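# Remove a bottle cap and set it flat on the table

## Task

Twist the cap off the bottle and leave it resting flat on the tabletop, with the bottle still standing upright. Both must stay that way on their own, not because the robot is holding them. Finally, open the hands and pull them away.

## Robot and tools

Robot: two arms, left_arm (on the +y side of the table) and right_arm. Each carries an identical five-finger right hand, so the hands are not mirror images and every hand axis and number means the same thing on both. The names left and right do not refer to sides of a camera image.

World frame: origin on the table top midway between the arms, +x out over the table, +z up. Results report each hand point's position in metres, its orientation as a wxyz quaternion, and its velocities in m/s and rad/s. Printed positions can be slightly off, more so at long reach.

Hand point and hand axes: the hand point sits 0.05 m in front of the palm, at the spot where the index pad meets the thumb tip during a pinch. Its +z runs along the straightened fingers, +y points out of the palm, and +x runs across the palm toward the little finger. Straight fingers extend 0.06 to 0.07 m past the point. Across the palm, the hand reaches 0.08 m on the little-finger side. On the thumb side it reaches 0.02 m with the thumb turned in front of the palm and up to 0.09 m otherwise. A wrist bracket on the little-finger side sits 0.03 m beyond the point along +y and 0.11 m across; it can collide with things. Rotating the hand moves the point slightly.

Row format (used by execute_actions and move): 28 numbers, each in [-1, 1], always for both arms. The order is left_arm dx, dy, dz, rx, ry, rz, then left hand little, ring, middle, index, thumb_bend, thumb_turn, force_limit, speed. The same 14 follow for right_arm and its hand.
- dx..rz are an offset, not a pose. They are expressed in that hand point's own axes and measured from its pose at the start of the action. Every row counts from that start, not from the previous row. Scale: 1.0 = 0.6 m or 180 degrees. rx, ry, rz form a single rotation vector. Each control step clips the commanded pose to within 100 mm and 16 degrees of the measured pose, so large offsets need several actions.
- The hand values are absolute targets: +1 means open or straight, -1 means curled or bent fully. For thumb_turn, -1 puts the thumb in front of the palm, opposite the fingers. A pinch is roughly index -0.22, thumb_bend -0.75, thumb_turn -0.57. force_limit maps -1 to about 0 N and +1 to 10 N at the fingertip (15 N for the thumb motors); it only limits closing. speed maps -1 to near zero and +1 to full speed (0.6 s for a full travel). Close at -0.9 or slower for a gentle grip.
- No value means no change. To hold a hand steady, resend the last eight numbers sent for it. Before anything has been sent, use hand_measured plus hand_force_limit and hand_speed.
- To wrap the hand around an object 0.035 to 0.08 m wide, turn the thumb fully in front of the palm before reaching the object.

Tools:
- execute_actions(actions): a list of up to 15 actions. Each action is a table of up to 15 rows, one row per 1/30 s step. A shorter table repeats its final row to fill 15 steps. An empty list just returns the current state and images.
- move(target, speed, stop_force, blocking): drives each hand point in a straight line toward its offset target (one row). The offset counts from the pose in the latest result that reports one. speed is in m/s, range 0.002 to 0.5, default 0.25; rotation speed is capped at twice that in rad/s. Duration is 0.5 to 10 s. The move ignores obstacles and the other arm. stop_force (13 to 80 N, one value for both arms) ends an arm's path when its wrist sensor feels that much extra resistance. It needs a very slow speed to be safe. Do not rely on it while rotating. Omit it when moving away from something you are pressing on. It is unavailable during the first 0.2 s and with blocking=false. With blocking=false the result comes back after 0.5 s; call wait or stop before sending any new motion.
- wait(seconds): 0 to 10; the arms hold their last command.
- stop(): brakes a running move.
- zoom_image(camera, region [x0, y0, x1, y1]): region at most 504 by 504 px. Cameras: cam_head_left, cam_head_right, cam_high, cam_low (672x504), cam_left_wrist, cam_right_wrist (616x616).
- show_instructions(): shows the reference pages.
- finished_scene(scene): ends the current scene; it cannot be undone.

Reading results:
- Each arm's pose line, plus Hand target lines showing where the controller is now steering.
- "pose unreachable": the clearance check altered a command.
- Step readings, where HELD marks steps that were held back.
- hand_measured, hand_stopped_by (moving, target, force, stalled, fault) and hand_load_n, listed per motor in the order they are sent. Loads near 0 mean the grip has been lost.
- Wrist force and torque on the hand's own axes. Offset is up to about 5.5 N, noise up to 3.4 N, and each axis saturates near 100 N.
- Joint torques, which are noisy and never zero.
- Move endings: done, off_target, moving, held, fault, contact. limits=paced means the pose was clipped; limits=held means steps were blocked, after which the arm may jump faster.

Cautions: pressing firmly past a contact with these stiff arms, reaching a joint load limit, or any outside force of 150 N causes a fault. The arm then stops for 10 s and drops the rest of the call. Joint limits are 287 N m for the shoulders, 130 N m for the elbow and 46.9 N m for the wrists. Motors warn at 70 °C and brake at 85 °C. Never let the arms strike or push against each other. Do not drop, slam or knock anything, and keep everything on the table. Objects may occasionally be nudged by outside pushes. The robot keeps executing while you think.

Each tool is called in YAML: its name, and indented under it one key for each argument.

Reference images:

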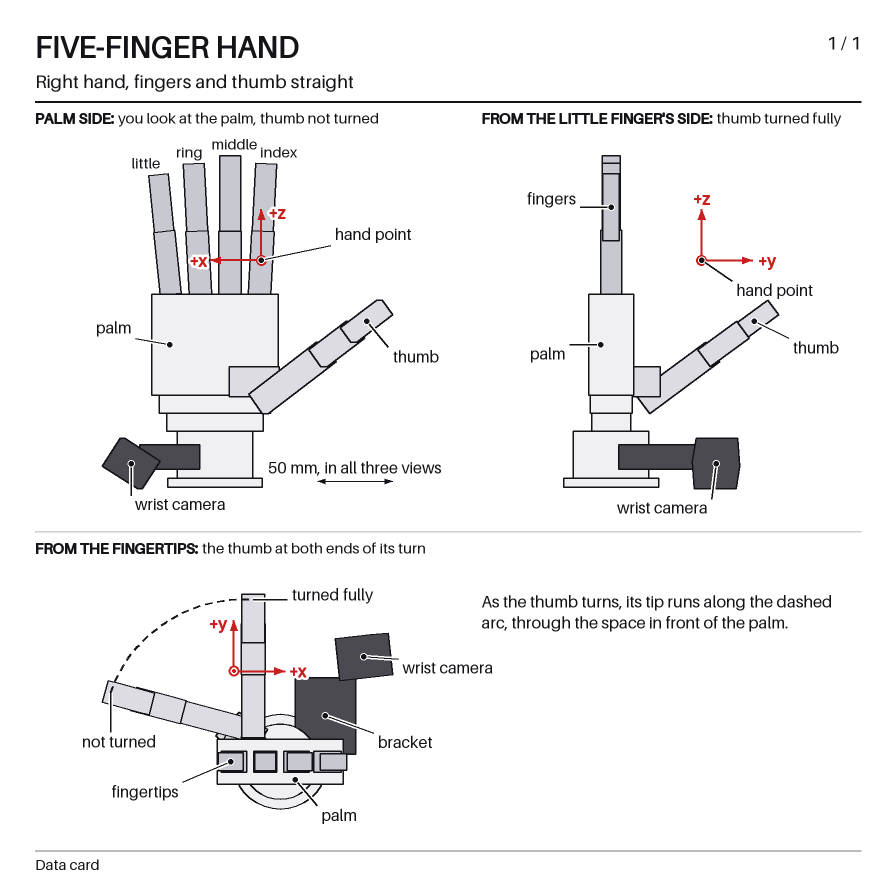

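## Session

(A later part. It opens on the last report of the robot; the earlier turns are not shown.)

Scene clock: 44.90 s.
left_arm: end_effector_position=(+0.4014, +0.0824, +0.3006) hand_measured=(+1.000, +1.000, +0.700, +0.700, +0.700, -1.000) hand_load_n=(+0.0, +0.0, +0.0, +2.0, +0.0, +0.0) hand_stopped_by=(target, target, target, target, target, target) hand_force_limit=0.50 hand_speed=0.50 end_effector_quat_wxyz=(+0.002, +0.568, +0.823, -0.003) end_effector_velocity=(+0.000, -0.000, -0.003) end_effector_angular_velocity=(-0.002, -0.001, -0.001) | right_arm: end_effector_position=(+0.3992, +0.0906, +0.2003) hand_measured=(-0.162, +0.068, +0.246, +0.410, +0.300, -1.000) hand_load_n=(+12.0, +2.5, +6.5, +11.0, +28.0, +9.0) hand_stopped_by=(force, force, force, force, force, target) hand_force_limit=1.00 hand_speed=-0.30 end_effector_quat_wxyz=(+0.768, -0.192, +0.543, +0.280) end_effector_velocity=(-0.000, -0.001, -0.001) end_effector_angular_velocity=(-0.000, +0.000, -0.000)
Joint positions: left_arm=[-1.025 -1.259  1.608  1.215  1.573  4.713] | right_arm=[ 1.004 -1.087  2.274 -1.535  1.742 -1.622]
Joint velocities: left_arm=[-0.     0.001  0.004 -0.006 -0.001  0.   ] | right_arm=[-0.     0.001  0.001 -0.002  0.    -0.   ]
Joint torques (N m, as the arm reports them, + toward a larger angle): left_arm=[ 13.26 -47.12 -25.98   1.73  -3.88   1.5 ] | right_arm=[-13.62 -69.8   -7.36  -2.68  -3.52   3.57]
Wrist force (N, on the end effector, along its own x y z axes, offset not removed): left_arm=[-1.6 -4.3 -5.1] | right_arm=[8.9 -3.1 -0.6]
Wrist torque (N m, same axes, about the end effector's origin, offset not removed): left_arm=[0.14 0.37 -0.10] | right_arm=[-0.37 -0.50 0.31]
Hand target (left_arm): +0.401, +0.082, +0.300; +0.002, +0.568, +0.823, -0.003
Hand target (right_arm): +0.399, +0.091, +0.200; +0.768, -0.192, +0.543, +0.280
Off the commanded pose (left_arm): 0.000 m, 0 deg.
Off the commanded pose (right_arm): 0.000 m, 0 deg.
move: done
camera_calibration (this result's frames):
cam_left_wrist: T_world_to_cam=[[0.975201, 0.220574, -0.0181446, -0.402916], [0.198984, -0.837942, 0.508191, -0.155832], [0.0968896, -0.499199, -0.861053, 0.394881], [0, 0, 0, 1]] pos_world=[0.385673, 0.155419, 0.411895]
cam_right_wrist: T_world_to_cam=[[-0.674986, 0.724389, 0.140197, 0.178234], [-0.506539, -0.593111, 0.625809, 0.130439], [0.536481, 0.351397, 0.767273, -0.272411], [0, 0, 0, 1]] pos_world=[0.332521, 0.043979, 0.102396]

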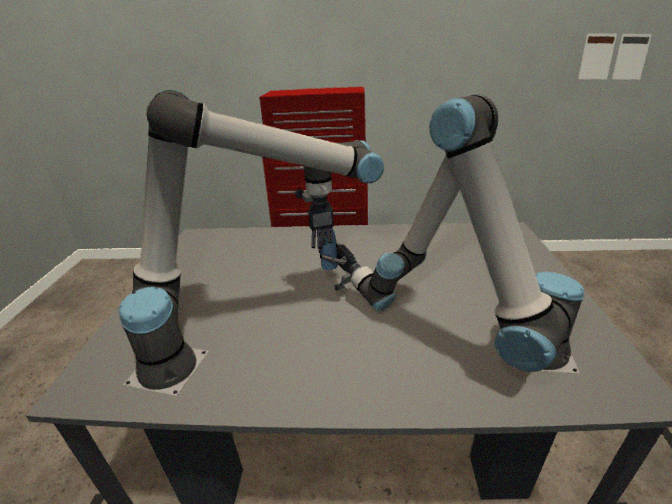

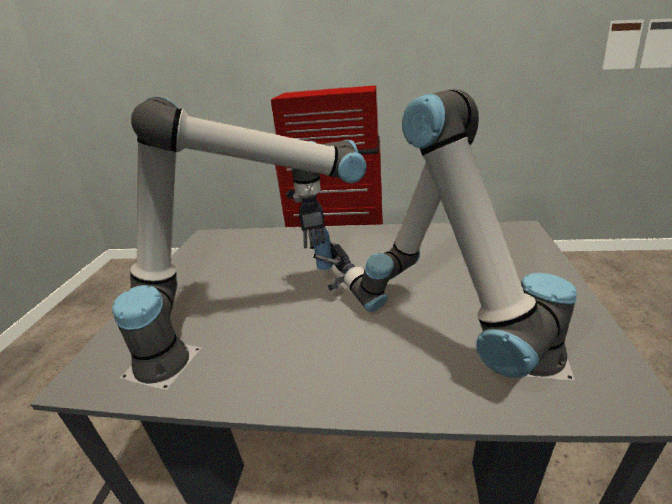

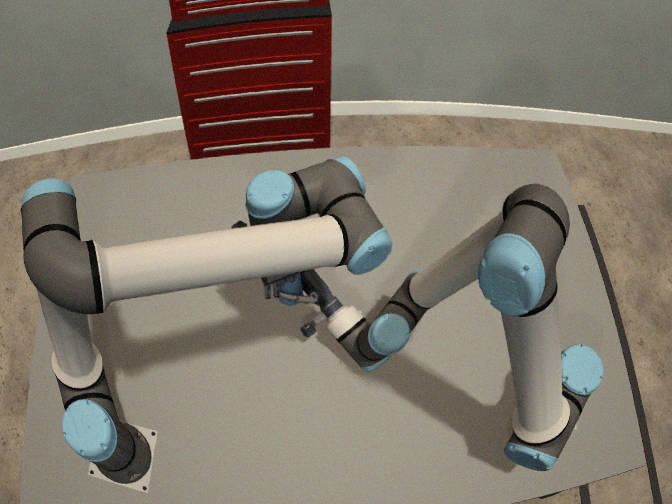

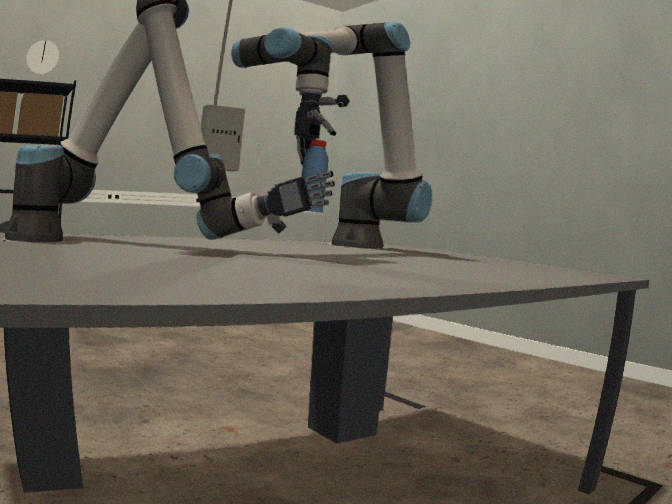

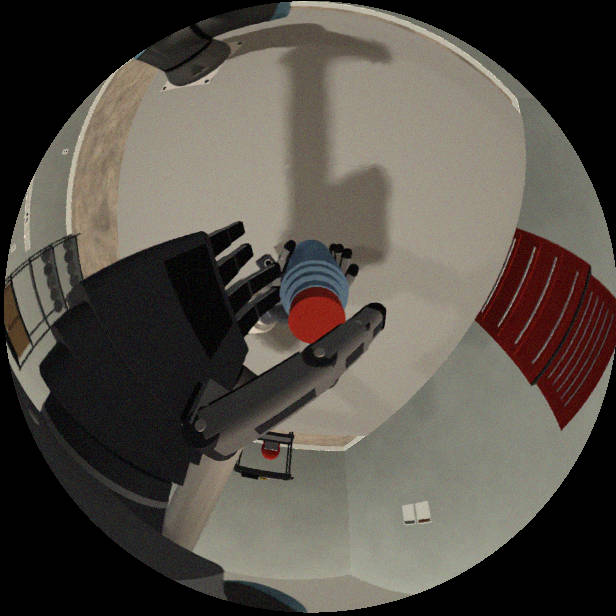

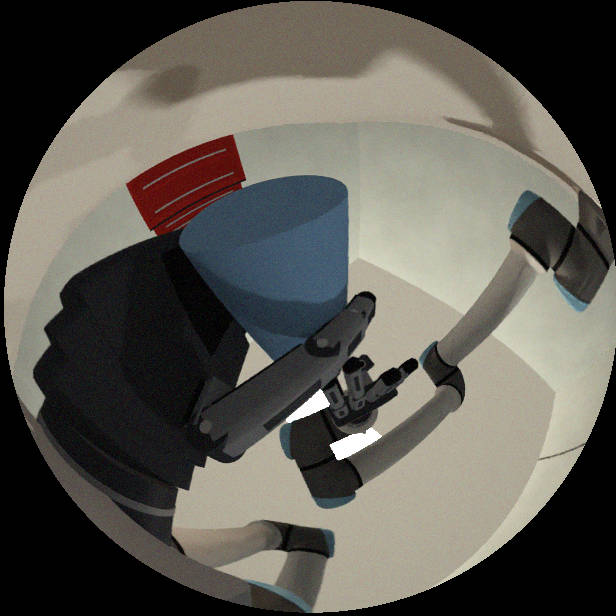

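move:
  target: [0,0,-0.15,0,0,-0.22,1,1,1,0.5,0.2,-0.57,0.5,0.5, 0,0,0,0,0,0,-1,-0.98,-0.98,-0.98,-0.6,-1,1,-0.3]
  speed: 0.3

move:
  target: [0,0,0,0.5,0,0,1,1,1,0.5,0.2,-0.57,0.5,0.5, 0,0,0,0,0,0,-1,-0.98,-0.98,-0.98,-0.6,-1,1,-0.3]
  speed: 0.5

move:
  target: [0,0.16,0,0,0,0,1,1,1,0.5,0.2,-0.57,0.5,0.5, 0,0,0,0,0,0,-1,-0.98,-0.98,-0.98,-0.6,-1,1,-0.3]
  speed: 0.1
  stop_force: 15

Scene clock: 47.13 s.
left_arm: end_effector_position=(+0.4013, +0.0830, +0.3904) hand_measured=(+1.000, +1.000, +1.000, +0.666, +0.200, -0.570) hand_load_n=(+0.0, +0.0, +0.0, +0.0, +0.0, +0.0) hand_stopped_by=(target, target, target, force, target, target) hand_force_limit=0.50 hand_speed=0.50 end_effector_quat_wxyz=(+0.001, +0.257, +0.967, -0.004) end_effector_velocity=(+0.000, -0.000, +0.001) end_effector_angular_velocity=(+0.000, -0.000, +0.014) | right_arm: end_effector_position=(+0.3992, +0.0905, +0.2003) hand_measured=(-0.162, +0.068, +0.248, +0.412, +0.300, -1.000) hand_load_n=(+10.5, +2.0, +6.0, +11.0, +28.5, +10.0) hand_stopped_by=(force, force, force, force, force, target) hand_force_limit=1.00 hand_speed=-0.30 end_effector_quat_wxyz=(+0.768, -0.192, +0.543, +0.280) end_effector_velocity=(+0.000, +0.000, -0.000) end_effector_angular_velocity=(-0.000, -0.000, +0.000)
Joint positions: left_arm=[-1.034 -1.229  1.404  1.389  1.573  4.015] | right_arm=[ 1.004 -1.087  2.274 -1.535  1.742 -1.622]
Joint velocities: left_arm=[-0.     0.002 -0.005  0.003 -0.001 -0.014] | right_arm=[ 0.     0.001 -0.001  0.    -0.     0.   ]
Joint torques (N m, as the arm reports them, + toward a larger angle): left_arm=[ 11.93 -54.65 -47.01   5.41  -2.72  -2.12] | right_arm=[ 14.05 -50.04 -10.2   -2.72  -3.12  -0.45]
Wrist force (N, on the end effector, along its own x y z axes, offset not removed): left_arm=[-0.3 0.0 -3.6] | right_arm=[2.1 5.6 -4.4]
Wrist torque (N m, same axes, about the end effector's origin, offset not removed): left_arm=[0.01 0.07 0.05] | right_arm=[0.68 -0.20 0.55]
Hand target (left_arm): +0.401, +0.083, +0.391; +0.001, +0.256, +0.967, -0.004
Hand target (right_arm): +0.399, +0.091, +0.200; +0.768, -0.192, +0.543, +0.280
Off the commanded pose (left_arm): 0.000 m, 0 deg.
Off the commanded pose (right_arm): 0.000 m, 0 deg.
move: done
camera_calibration (this result's frames):
cam_left_wrist: T_world_to_cam=[[0.612094, 0.790457, -0.0227697, -0.301203], [0.689027, -0.518979, 0.505869, -0.423168], [0.388051, -0.325328, -0.86231, 0.341735], [0, 0, 0, 1]] pos_world=[0.343328, 0.129649, 0.501891]
cam_right_wrist: T_world_to_cam=[[-0.674968, 0.724403, 0.140209, 0.178244], [-0.506551, -0.593108, 0.625802, 0.130439], [0.536492, 0.351373, 0.767276, -0.272425], [0, 0, 0, 1]] pos_world=[0.332537, 0.043967, 0.102405]

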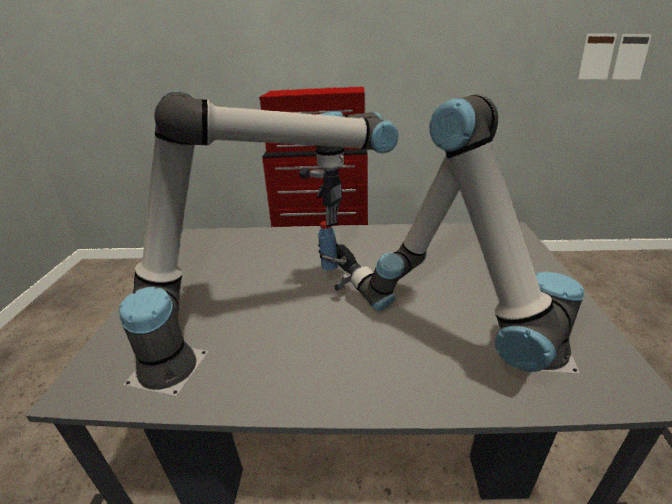

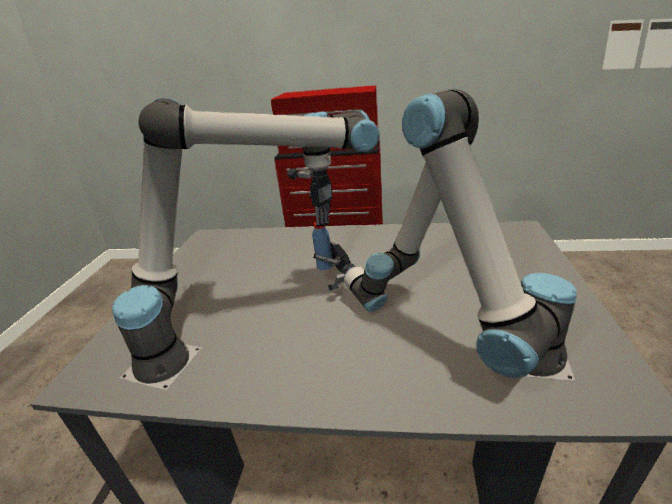

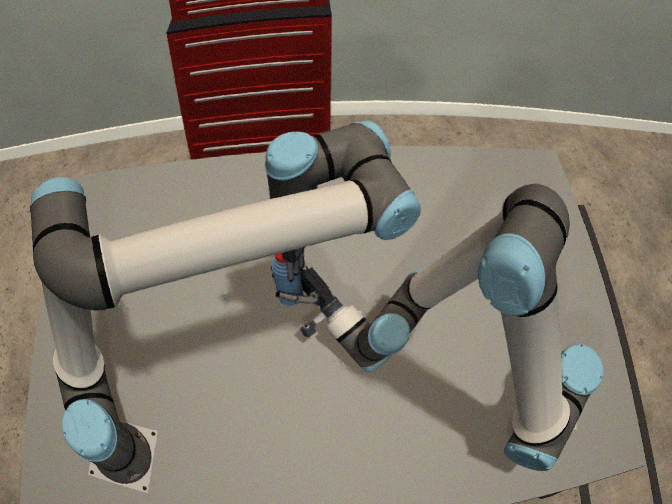

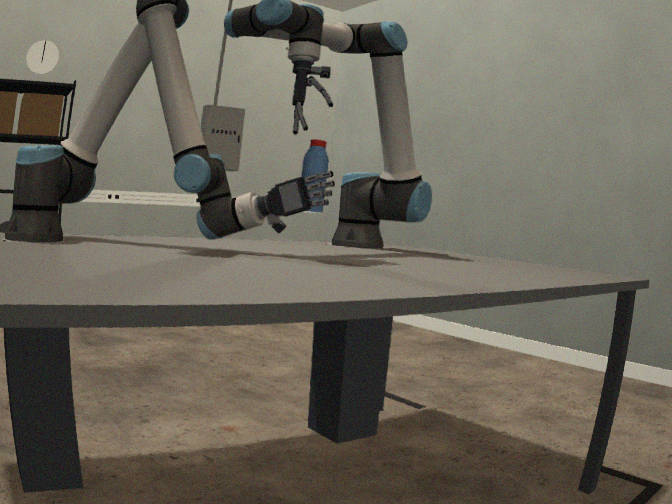

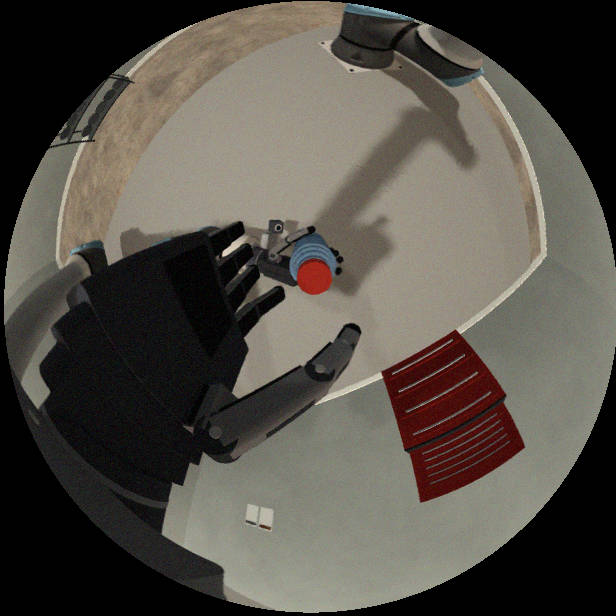

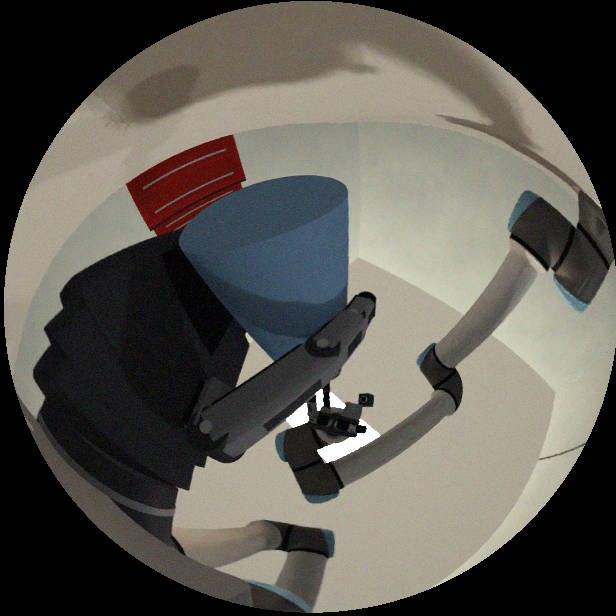

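Scene clock: 50.23 s.
left_arm: end_effector_position=(+0.4011, +0.0828, +0.3904) hand_measured=(+1.000, +1.000, +1.000, +0.666, +0.200, -0.570) hand_load_n=(+0.0, +0.0, +0.0, +0.0, +0.0, +0.0) hand_stopped_by=(target, target, target, force, target, target) hand_force_limit=0.50 hand_speed=0.50 end_effector_quat_wxyz=(-0.181, +0.183, +0.682, -0.685) end_effector_velocity=(+0.000, -0.000, -0.000) end_effector_angular_velocity=(-0.020, +0.013, +0.005) | right_arm: end_effector_position=(+0.3992, +0.0905, +0.2003) hand_measured=(-0.162, +0.068, +0.248, +0.412, +0.300, -1.000) hand_load_n=(+10.5, +2.0, +6.0, +11.0, +28.5, +10.0) hand_stopped_by=(force, force, force, force, force, target) hand_force_limit=1.00 hand_speed=-0.30 end_effector_quat_wxyz=(+0.768, -0.192, +0.543, +0.280) end_effector_velocity=(+0.000, -0.000, +0.000) end_effector_angular_velocity=(+0.000, -0.000, -0.000)
Joint positions: left_arm=[-0.556 -1.477  1.874 -0.412  2.924  3.13 ] | right_arm=[ 1.004 -1.087  2.274 -1.535  1.742 -1.622]
Joint velocities: left_arm=[ 0.002 -0.018  0.032 -0.123 -0.004 -0.107] | right_arm=[-0. -0.  0. -0.  0. -0.]
Joint torques (N m, as the arm reports them, + toward a larger angle): left_arm=[ 11.55 -50.54 -30.61  -2.22  -3.14  -1.47] | right_arm=[ 11.29 -48.72 -10.66  -2.32  -3.21  -0.46]
Wrist force (N, on the end effector, along its own x y z axes, offset not removed): left_arm=[-1.1 1.4 -1.3] | right_arm=[-0.2 3.0 -2.8]
Wrist torque (N m, same axes, about the end effector's origin, offset not removed): left_arm=[0.07 0.20 -0.06] | right_arm=[0.46 0.34 0.16]
Hand target (left_arm): +0.401, +0.083, +0.390; -0.181, +0.182, +0.681, -0.686
Hand target (right_arm): +0.399, +0.091, +0.200; +0.768, -0.192, +0.543, +0.280
Off the commanded pose (left_arm): 0.000 m, 0 deg.
Off the commanded pose (right_arm): 0.000 m, 0 deg.
move: done
camera_calibration (this result's frames):
cam_left_wrist: T_world_to_cam=[[0.11342, -0.0877417, -0.989665, 0.349372], [0.993547, 0.00912258, 0.113056, -0.435607], [-0.000891454, -0.996101, 0.0882101, 0.182226], [0, 0, 0, 1]] pos_world=[0.393333, 0.216144, 0.378936]
cam_right_wrist: T_world_to_cam=[[-0.674968, 0.724403, 0.140209, 0.178244], [-0.506551, -0.593108, 0.625802, 0.130439], [0.536492, 0.351373, 0.767276, -0.272425], [0, 0, 0, 1]] pos_world=[0.332537, 0.043967, 0.102405]

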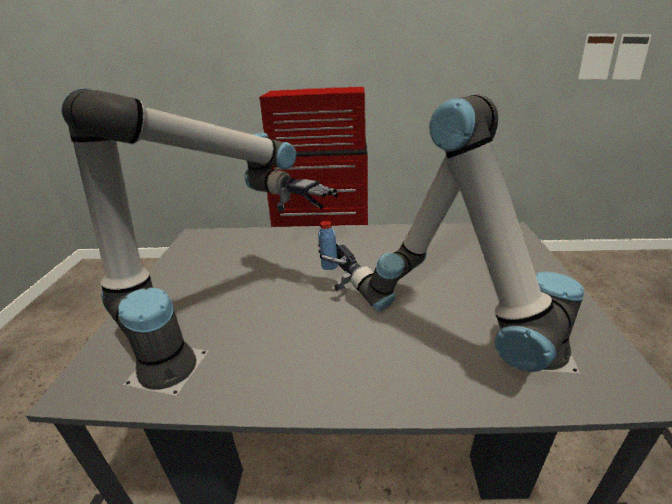

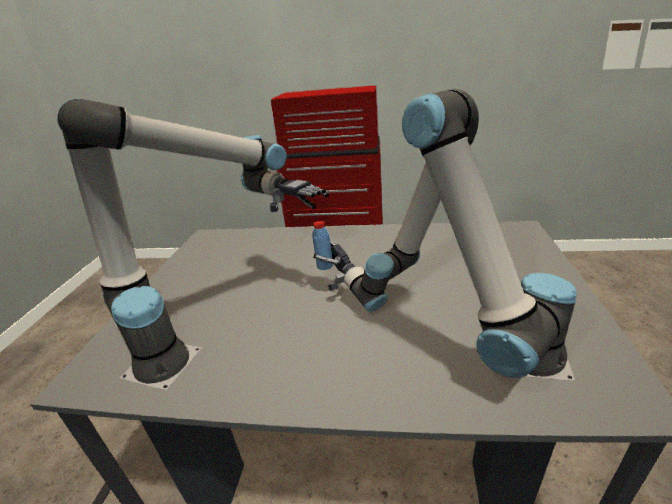

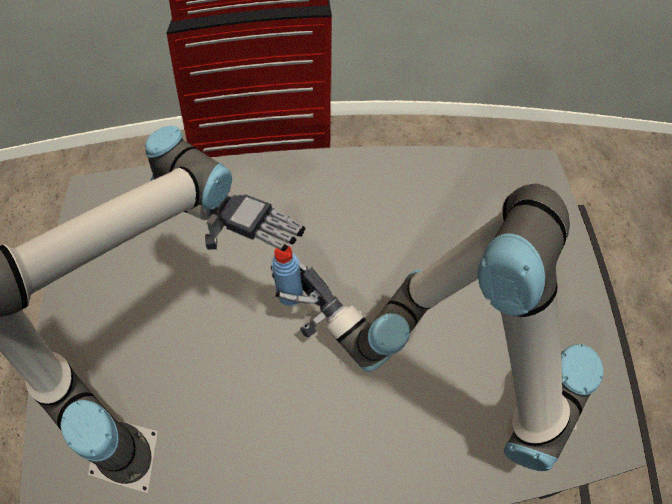

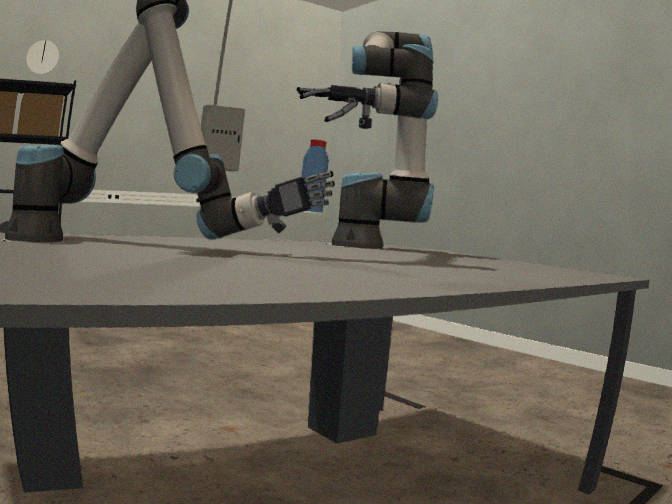

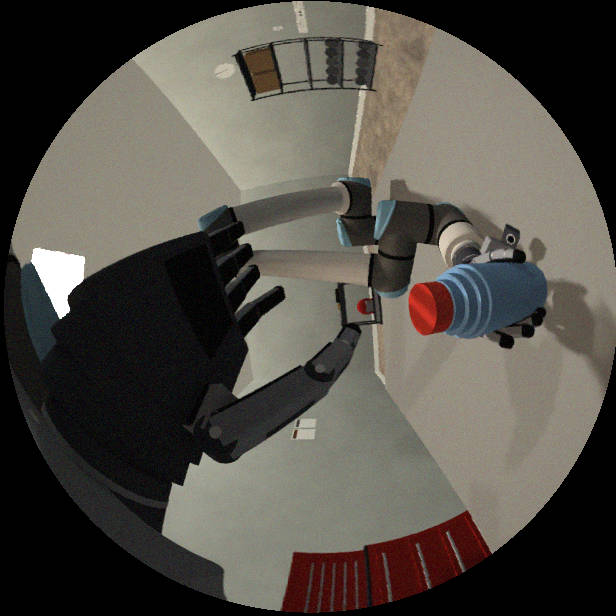

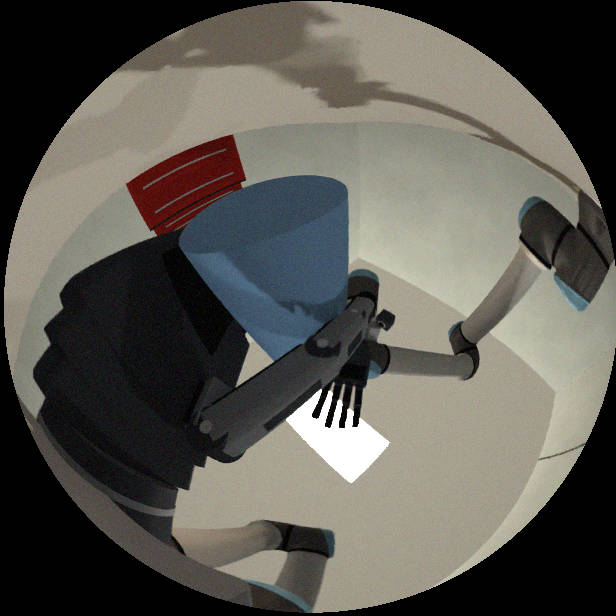

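Scene clock: 51.60 s.
left_arm: end_effector_position=(+0.4010, +0.0828, +0.3318) hand_measured=(+1.000, +1.000, +1.000, +0.666, +0.200, -0.570) hand_load_n=(+0.0, +0.0, +0.0, +0.0, +0.0, +0.0) hand_stopped_by=(target, target, target, force, target, target) hand_force_limit=0.50 hand_speed=0.50 end_effector_quat_wxyz=(-0.181, +0.183, +0.683, -0.684) end_effector_velocity=(-0.000, -0.000, +0.003) end_effector_angular_velocity=(+0.000, -0.001, -0.001) | right_arm: end_effector_position=(+0.3992, +0.0905, +0.2003) hand_measured=(-0.160, +0.066, +0.246, +0.412, +0.302, -1.000) hand_load_n=(+9.0, +0.5, +5.0, +11.5, +28.5, +8.0) hand_stopped_by=(force, force, force, force, force, target) hand_force_limit=1.00 hand_speed=-0.30 end_effector_quat_wxyz=(+0.768, -0.192, +0.543, +0.280) end_effector_velocity=(+0.000, +0.000, +0.001) end_effector_angular_velocity=(+0.001, -0.001, +0.000)
Joint positions: left_arm=[-0.556 -1.432  1.936 -0.508  2.923  3.14 ] | right_arm=[ 1.004 -1.087  2.274 -1.536  1.742 -1.622]
Joint velocities: left_arm=[-0.001 -0.002 -0.003  0.008  0.     0.003] | right_arm=[-0.    -0.    -0.001  0.    -0.    -0.   ]
Joint torques (N m, as the arm reports them, + toward a larger angle): left_arm=[  3.98 -53.22 -46.48   1.52   1.82   1.36] | right_arm=[ 11.69 -67.51 -33.46   0.26  -1.02  -0.25]
Wrist force (N, on the end effector, along its own x y z axes, offset not removed): left_arm=[-1.1 1.4 -4.6] | right_arm=[-2.5 -0.4 -5.1]
Wrist torque (N m, same axes, about the end effector's origin, offset not removed): left_arm=[0.32 0.32 -0.05] | right_arm=[-0.02 0.77 -0.04]
Hand target (left_arm): +0.401, +0.083, +0.332; -0.181, +0.183, +0.683, -0.684
Hand target (right_arm): +0.399, +0.091, +0.200; +0.768, -0.192, +0.543, +0.280
Off the commanded pose (left_arm): 0.037 m, 0 deg.
Off the commanded pose (right_arm): 0.000 m, 0 deg.
move: contact (left_arm)
camera_calibration (this result's frames):
cam_left_wrist: T_world_to_cam=[[0.114447, -0.0858727, -0.989711, 0.290794], [0.993429, 0.00889528, 0.114105, -0.429174], [-0.000994777, -0.996266, 0.0863265, 0.187991], [0, 0, 0, 1]] pos_world=[0.39326, 0.216079, 0.320544]
cam_right_wrist: T_world_to_cam=[[-0.675028, 0.724345, 0.140217, 0.178248], [-0.506618, -0.593233, 0.62563, 0.130464], [0.536353, 0.351281, 0.767416, -0.272435], [0, 0, 0, 1]] pos_world=[0.332539, 0.0439845, 0.102456]

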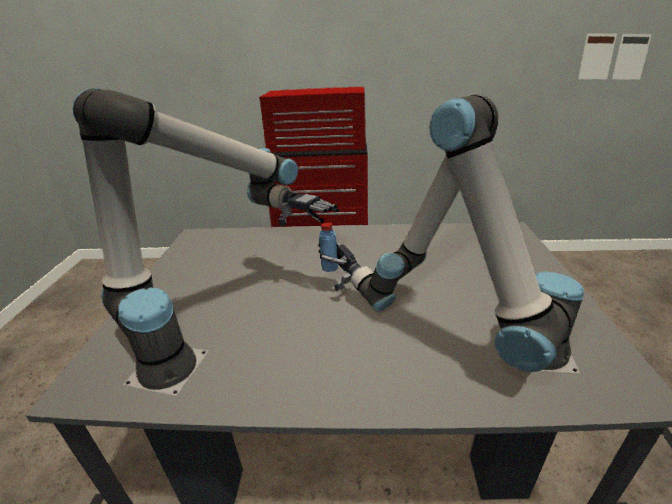

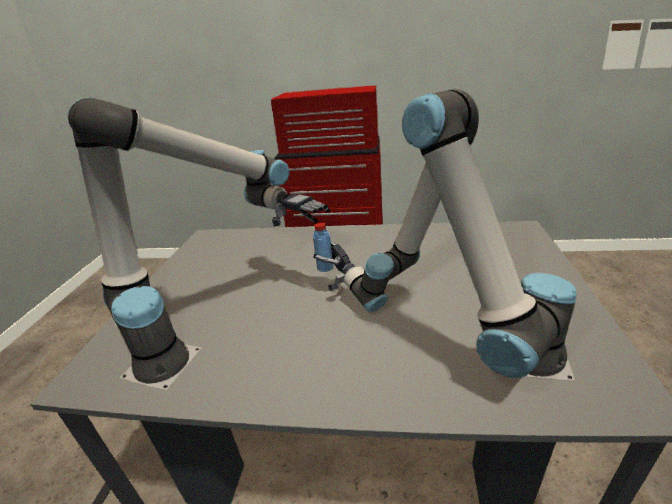

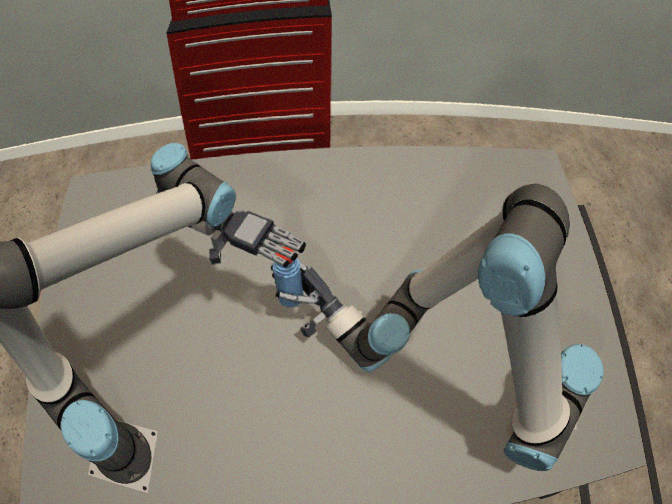

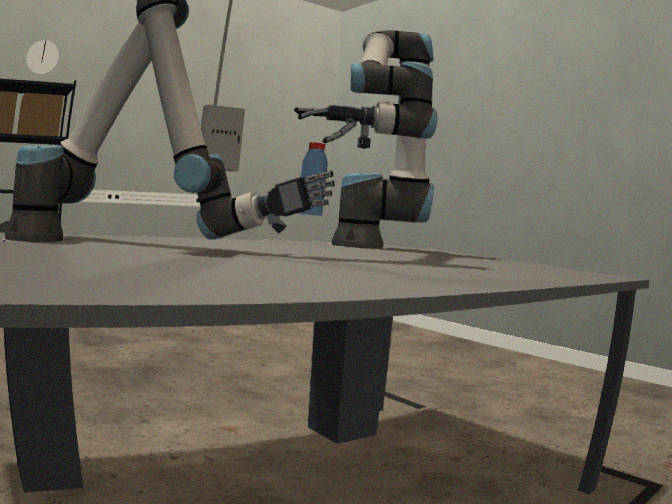

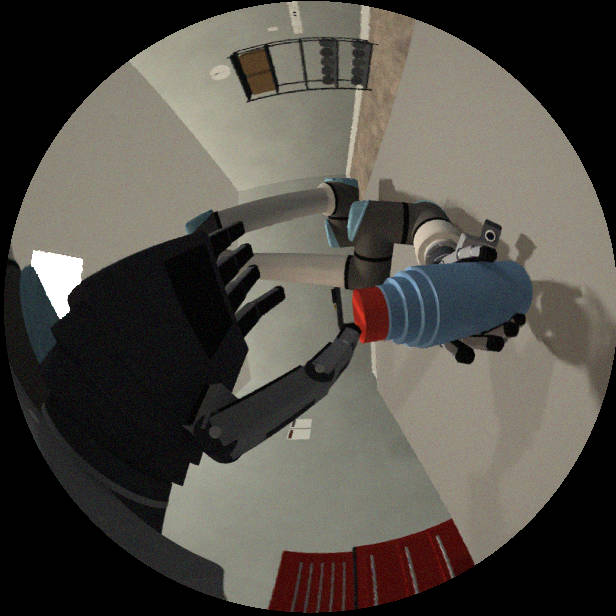

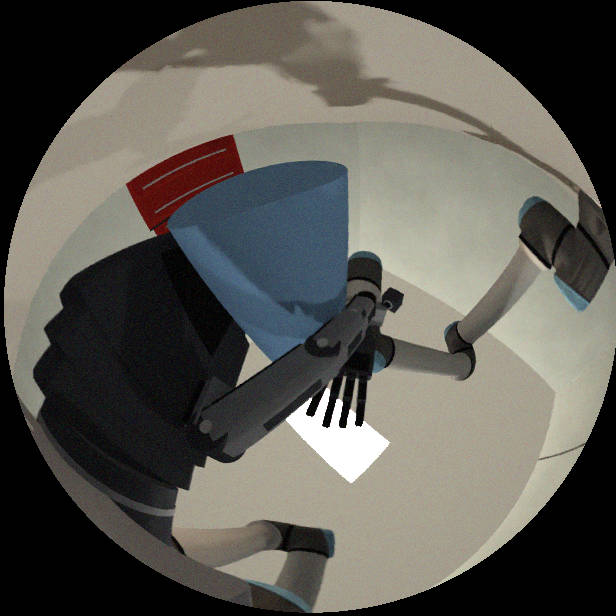

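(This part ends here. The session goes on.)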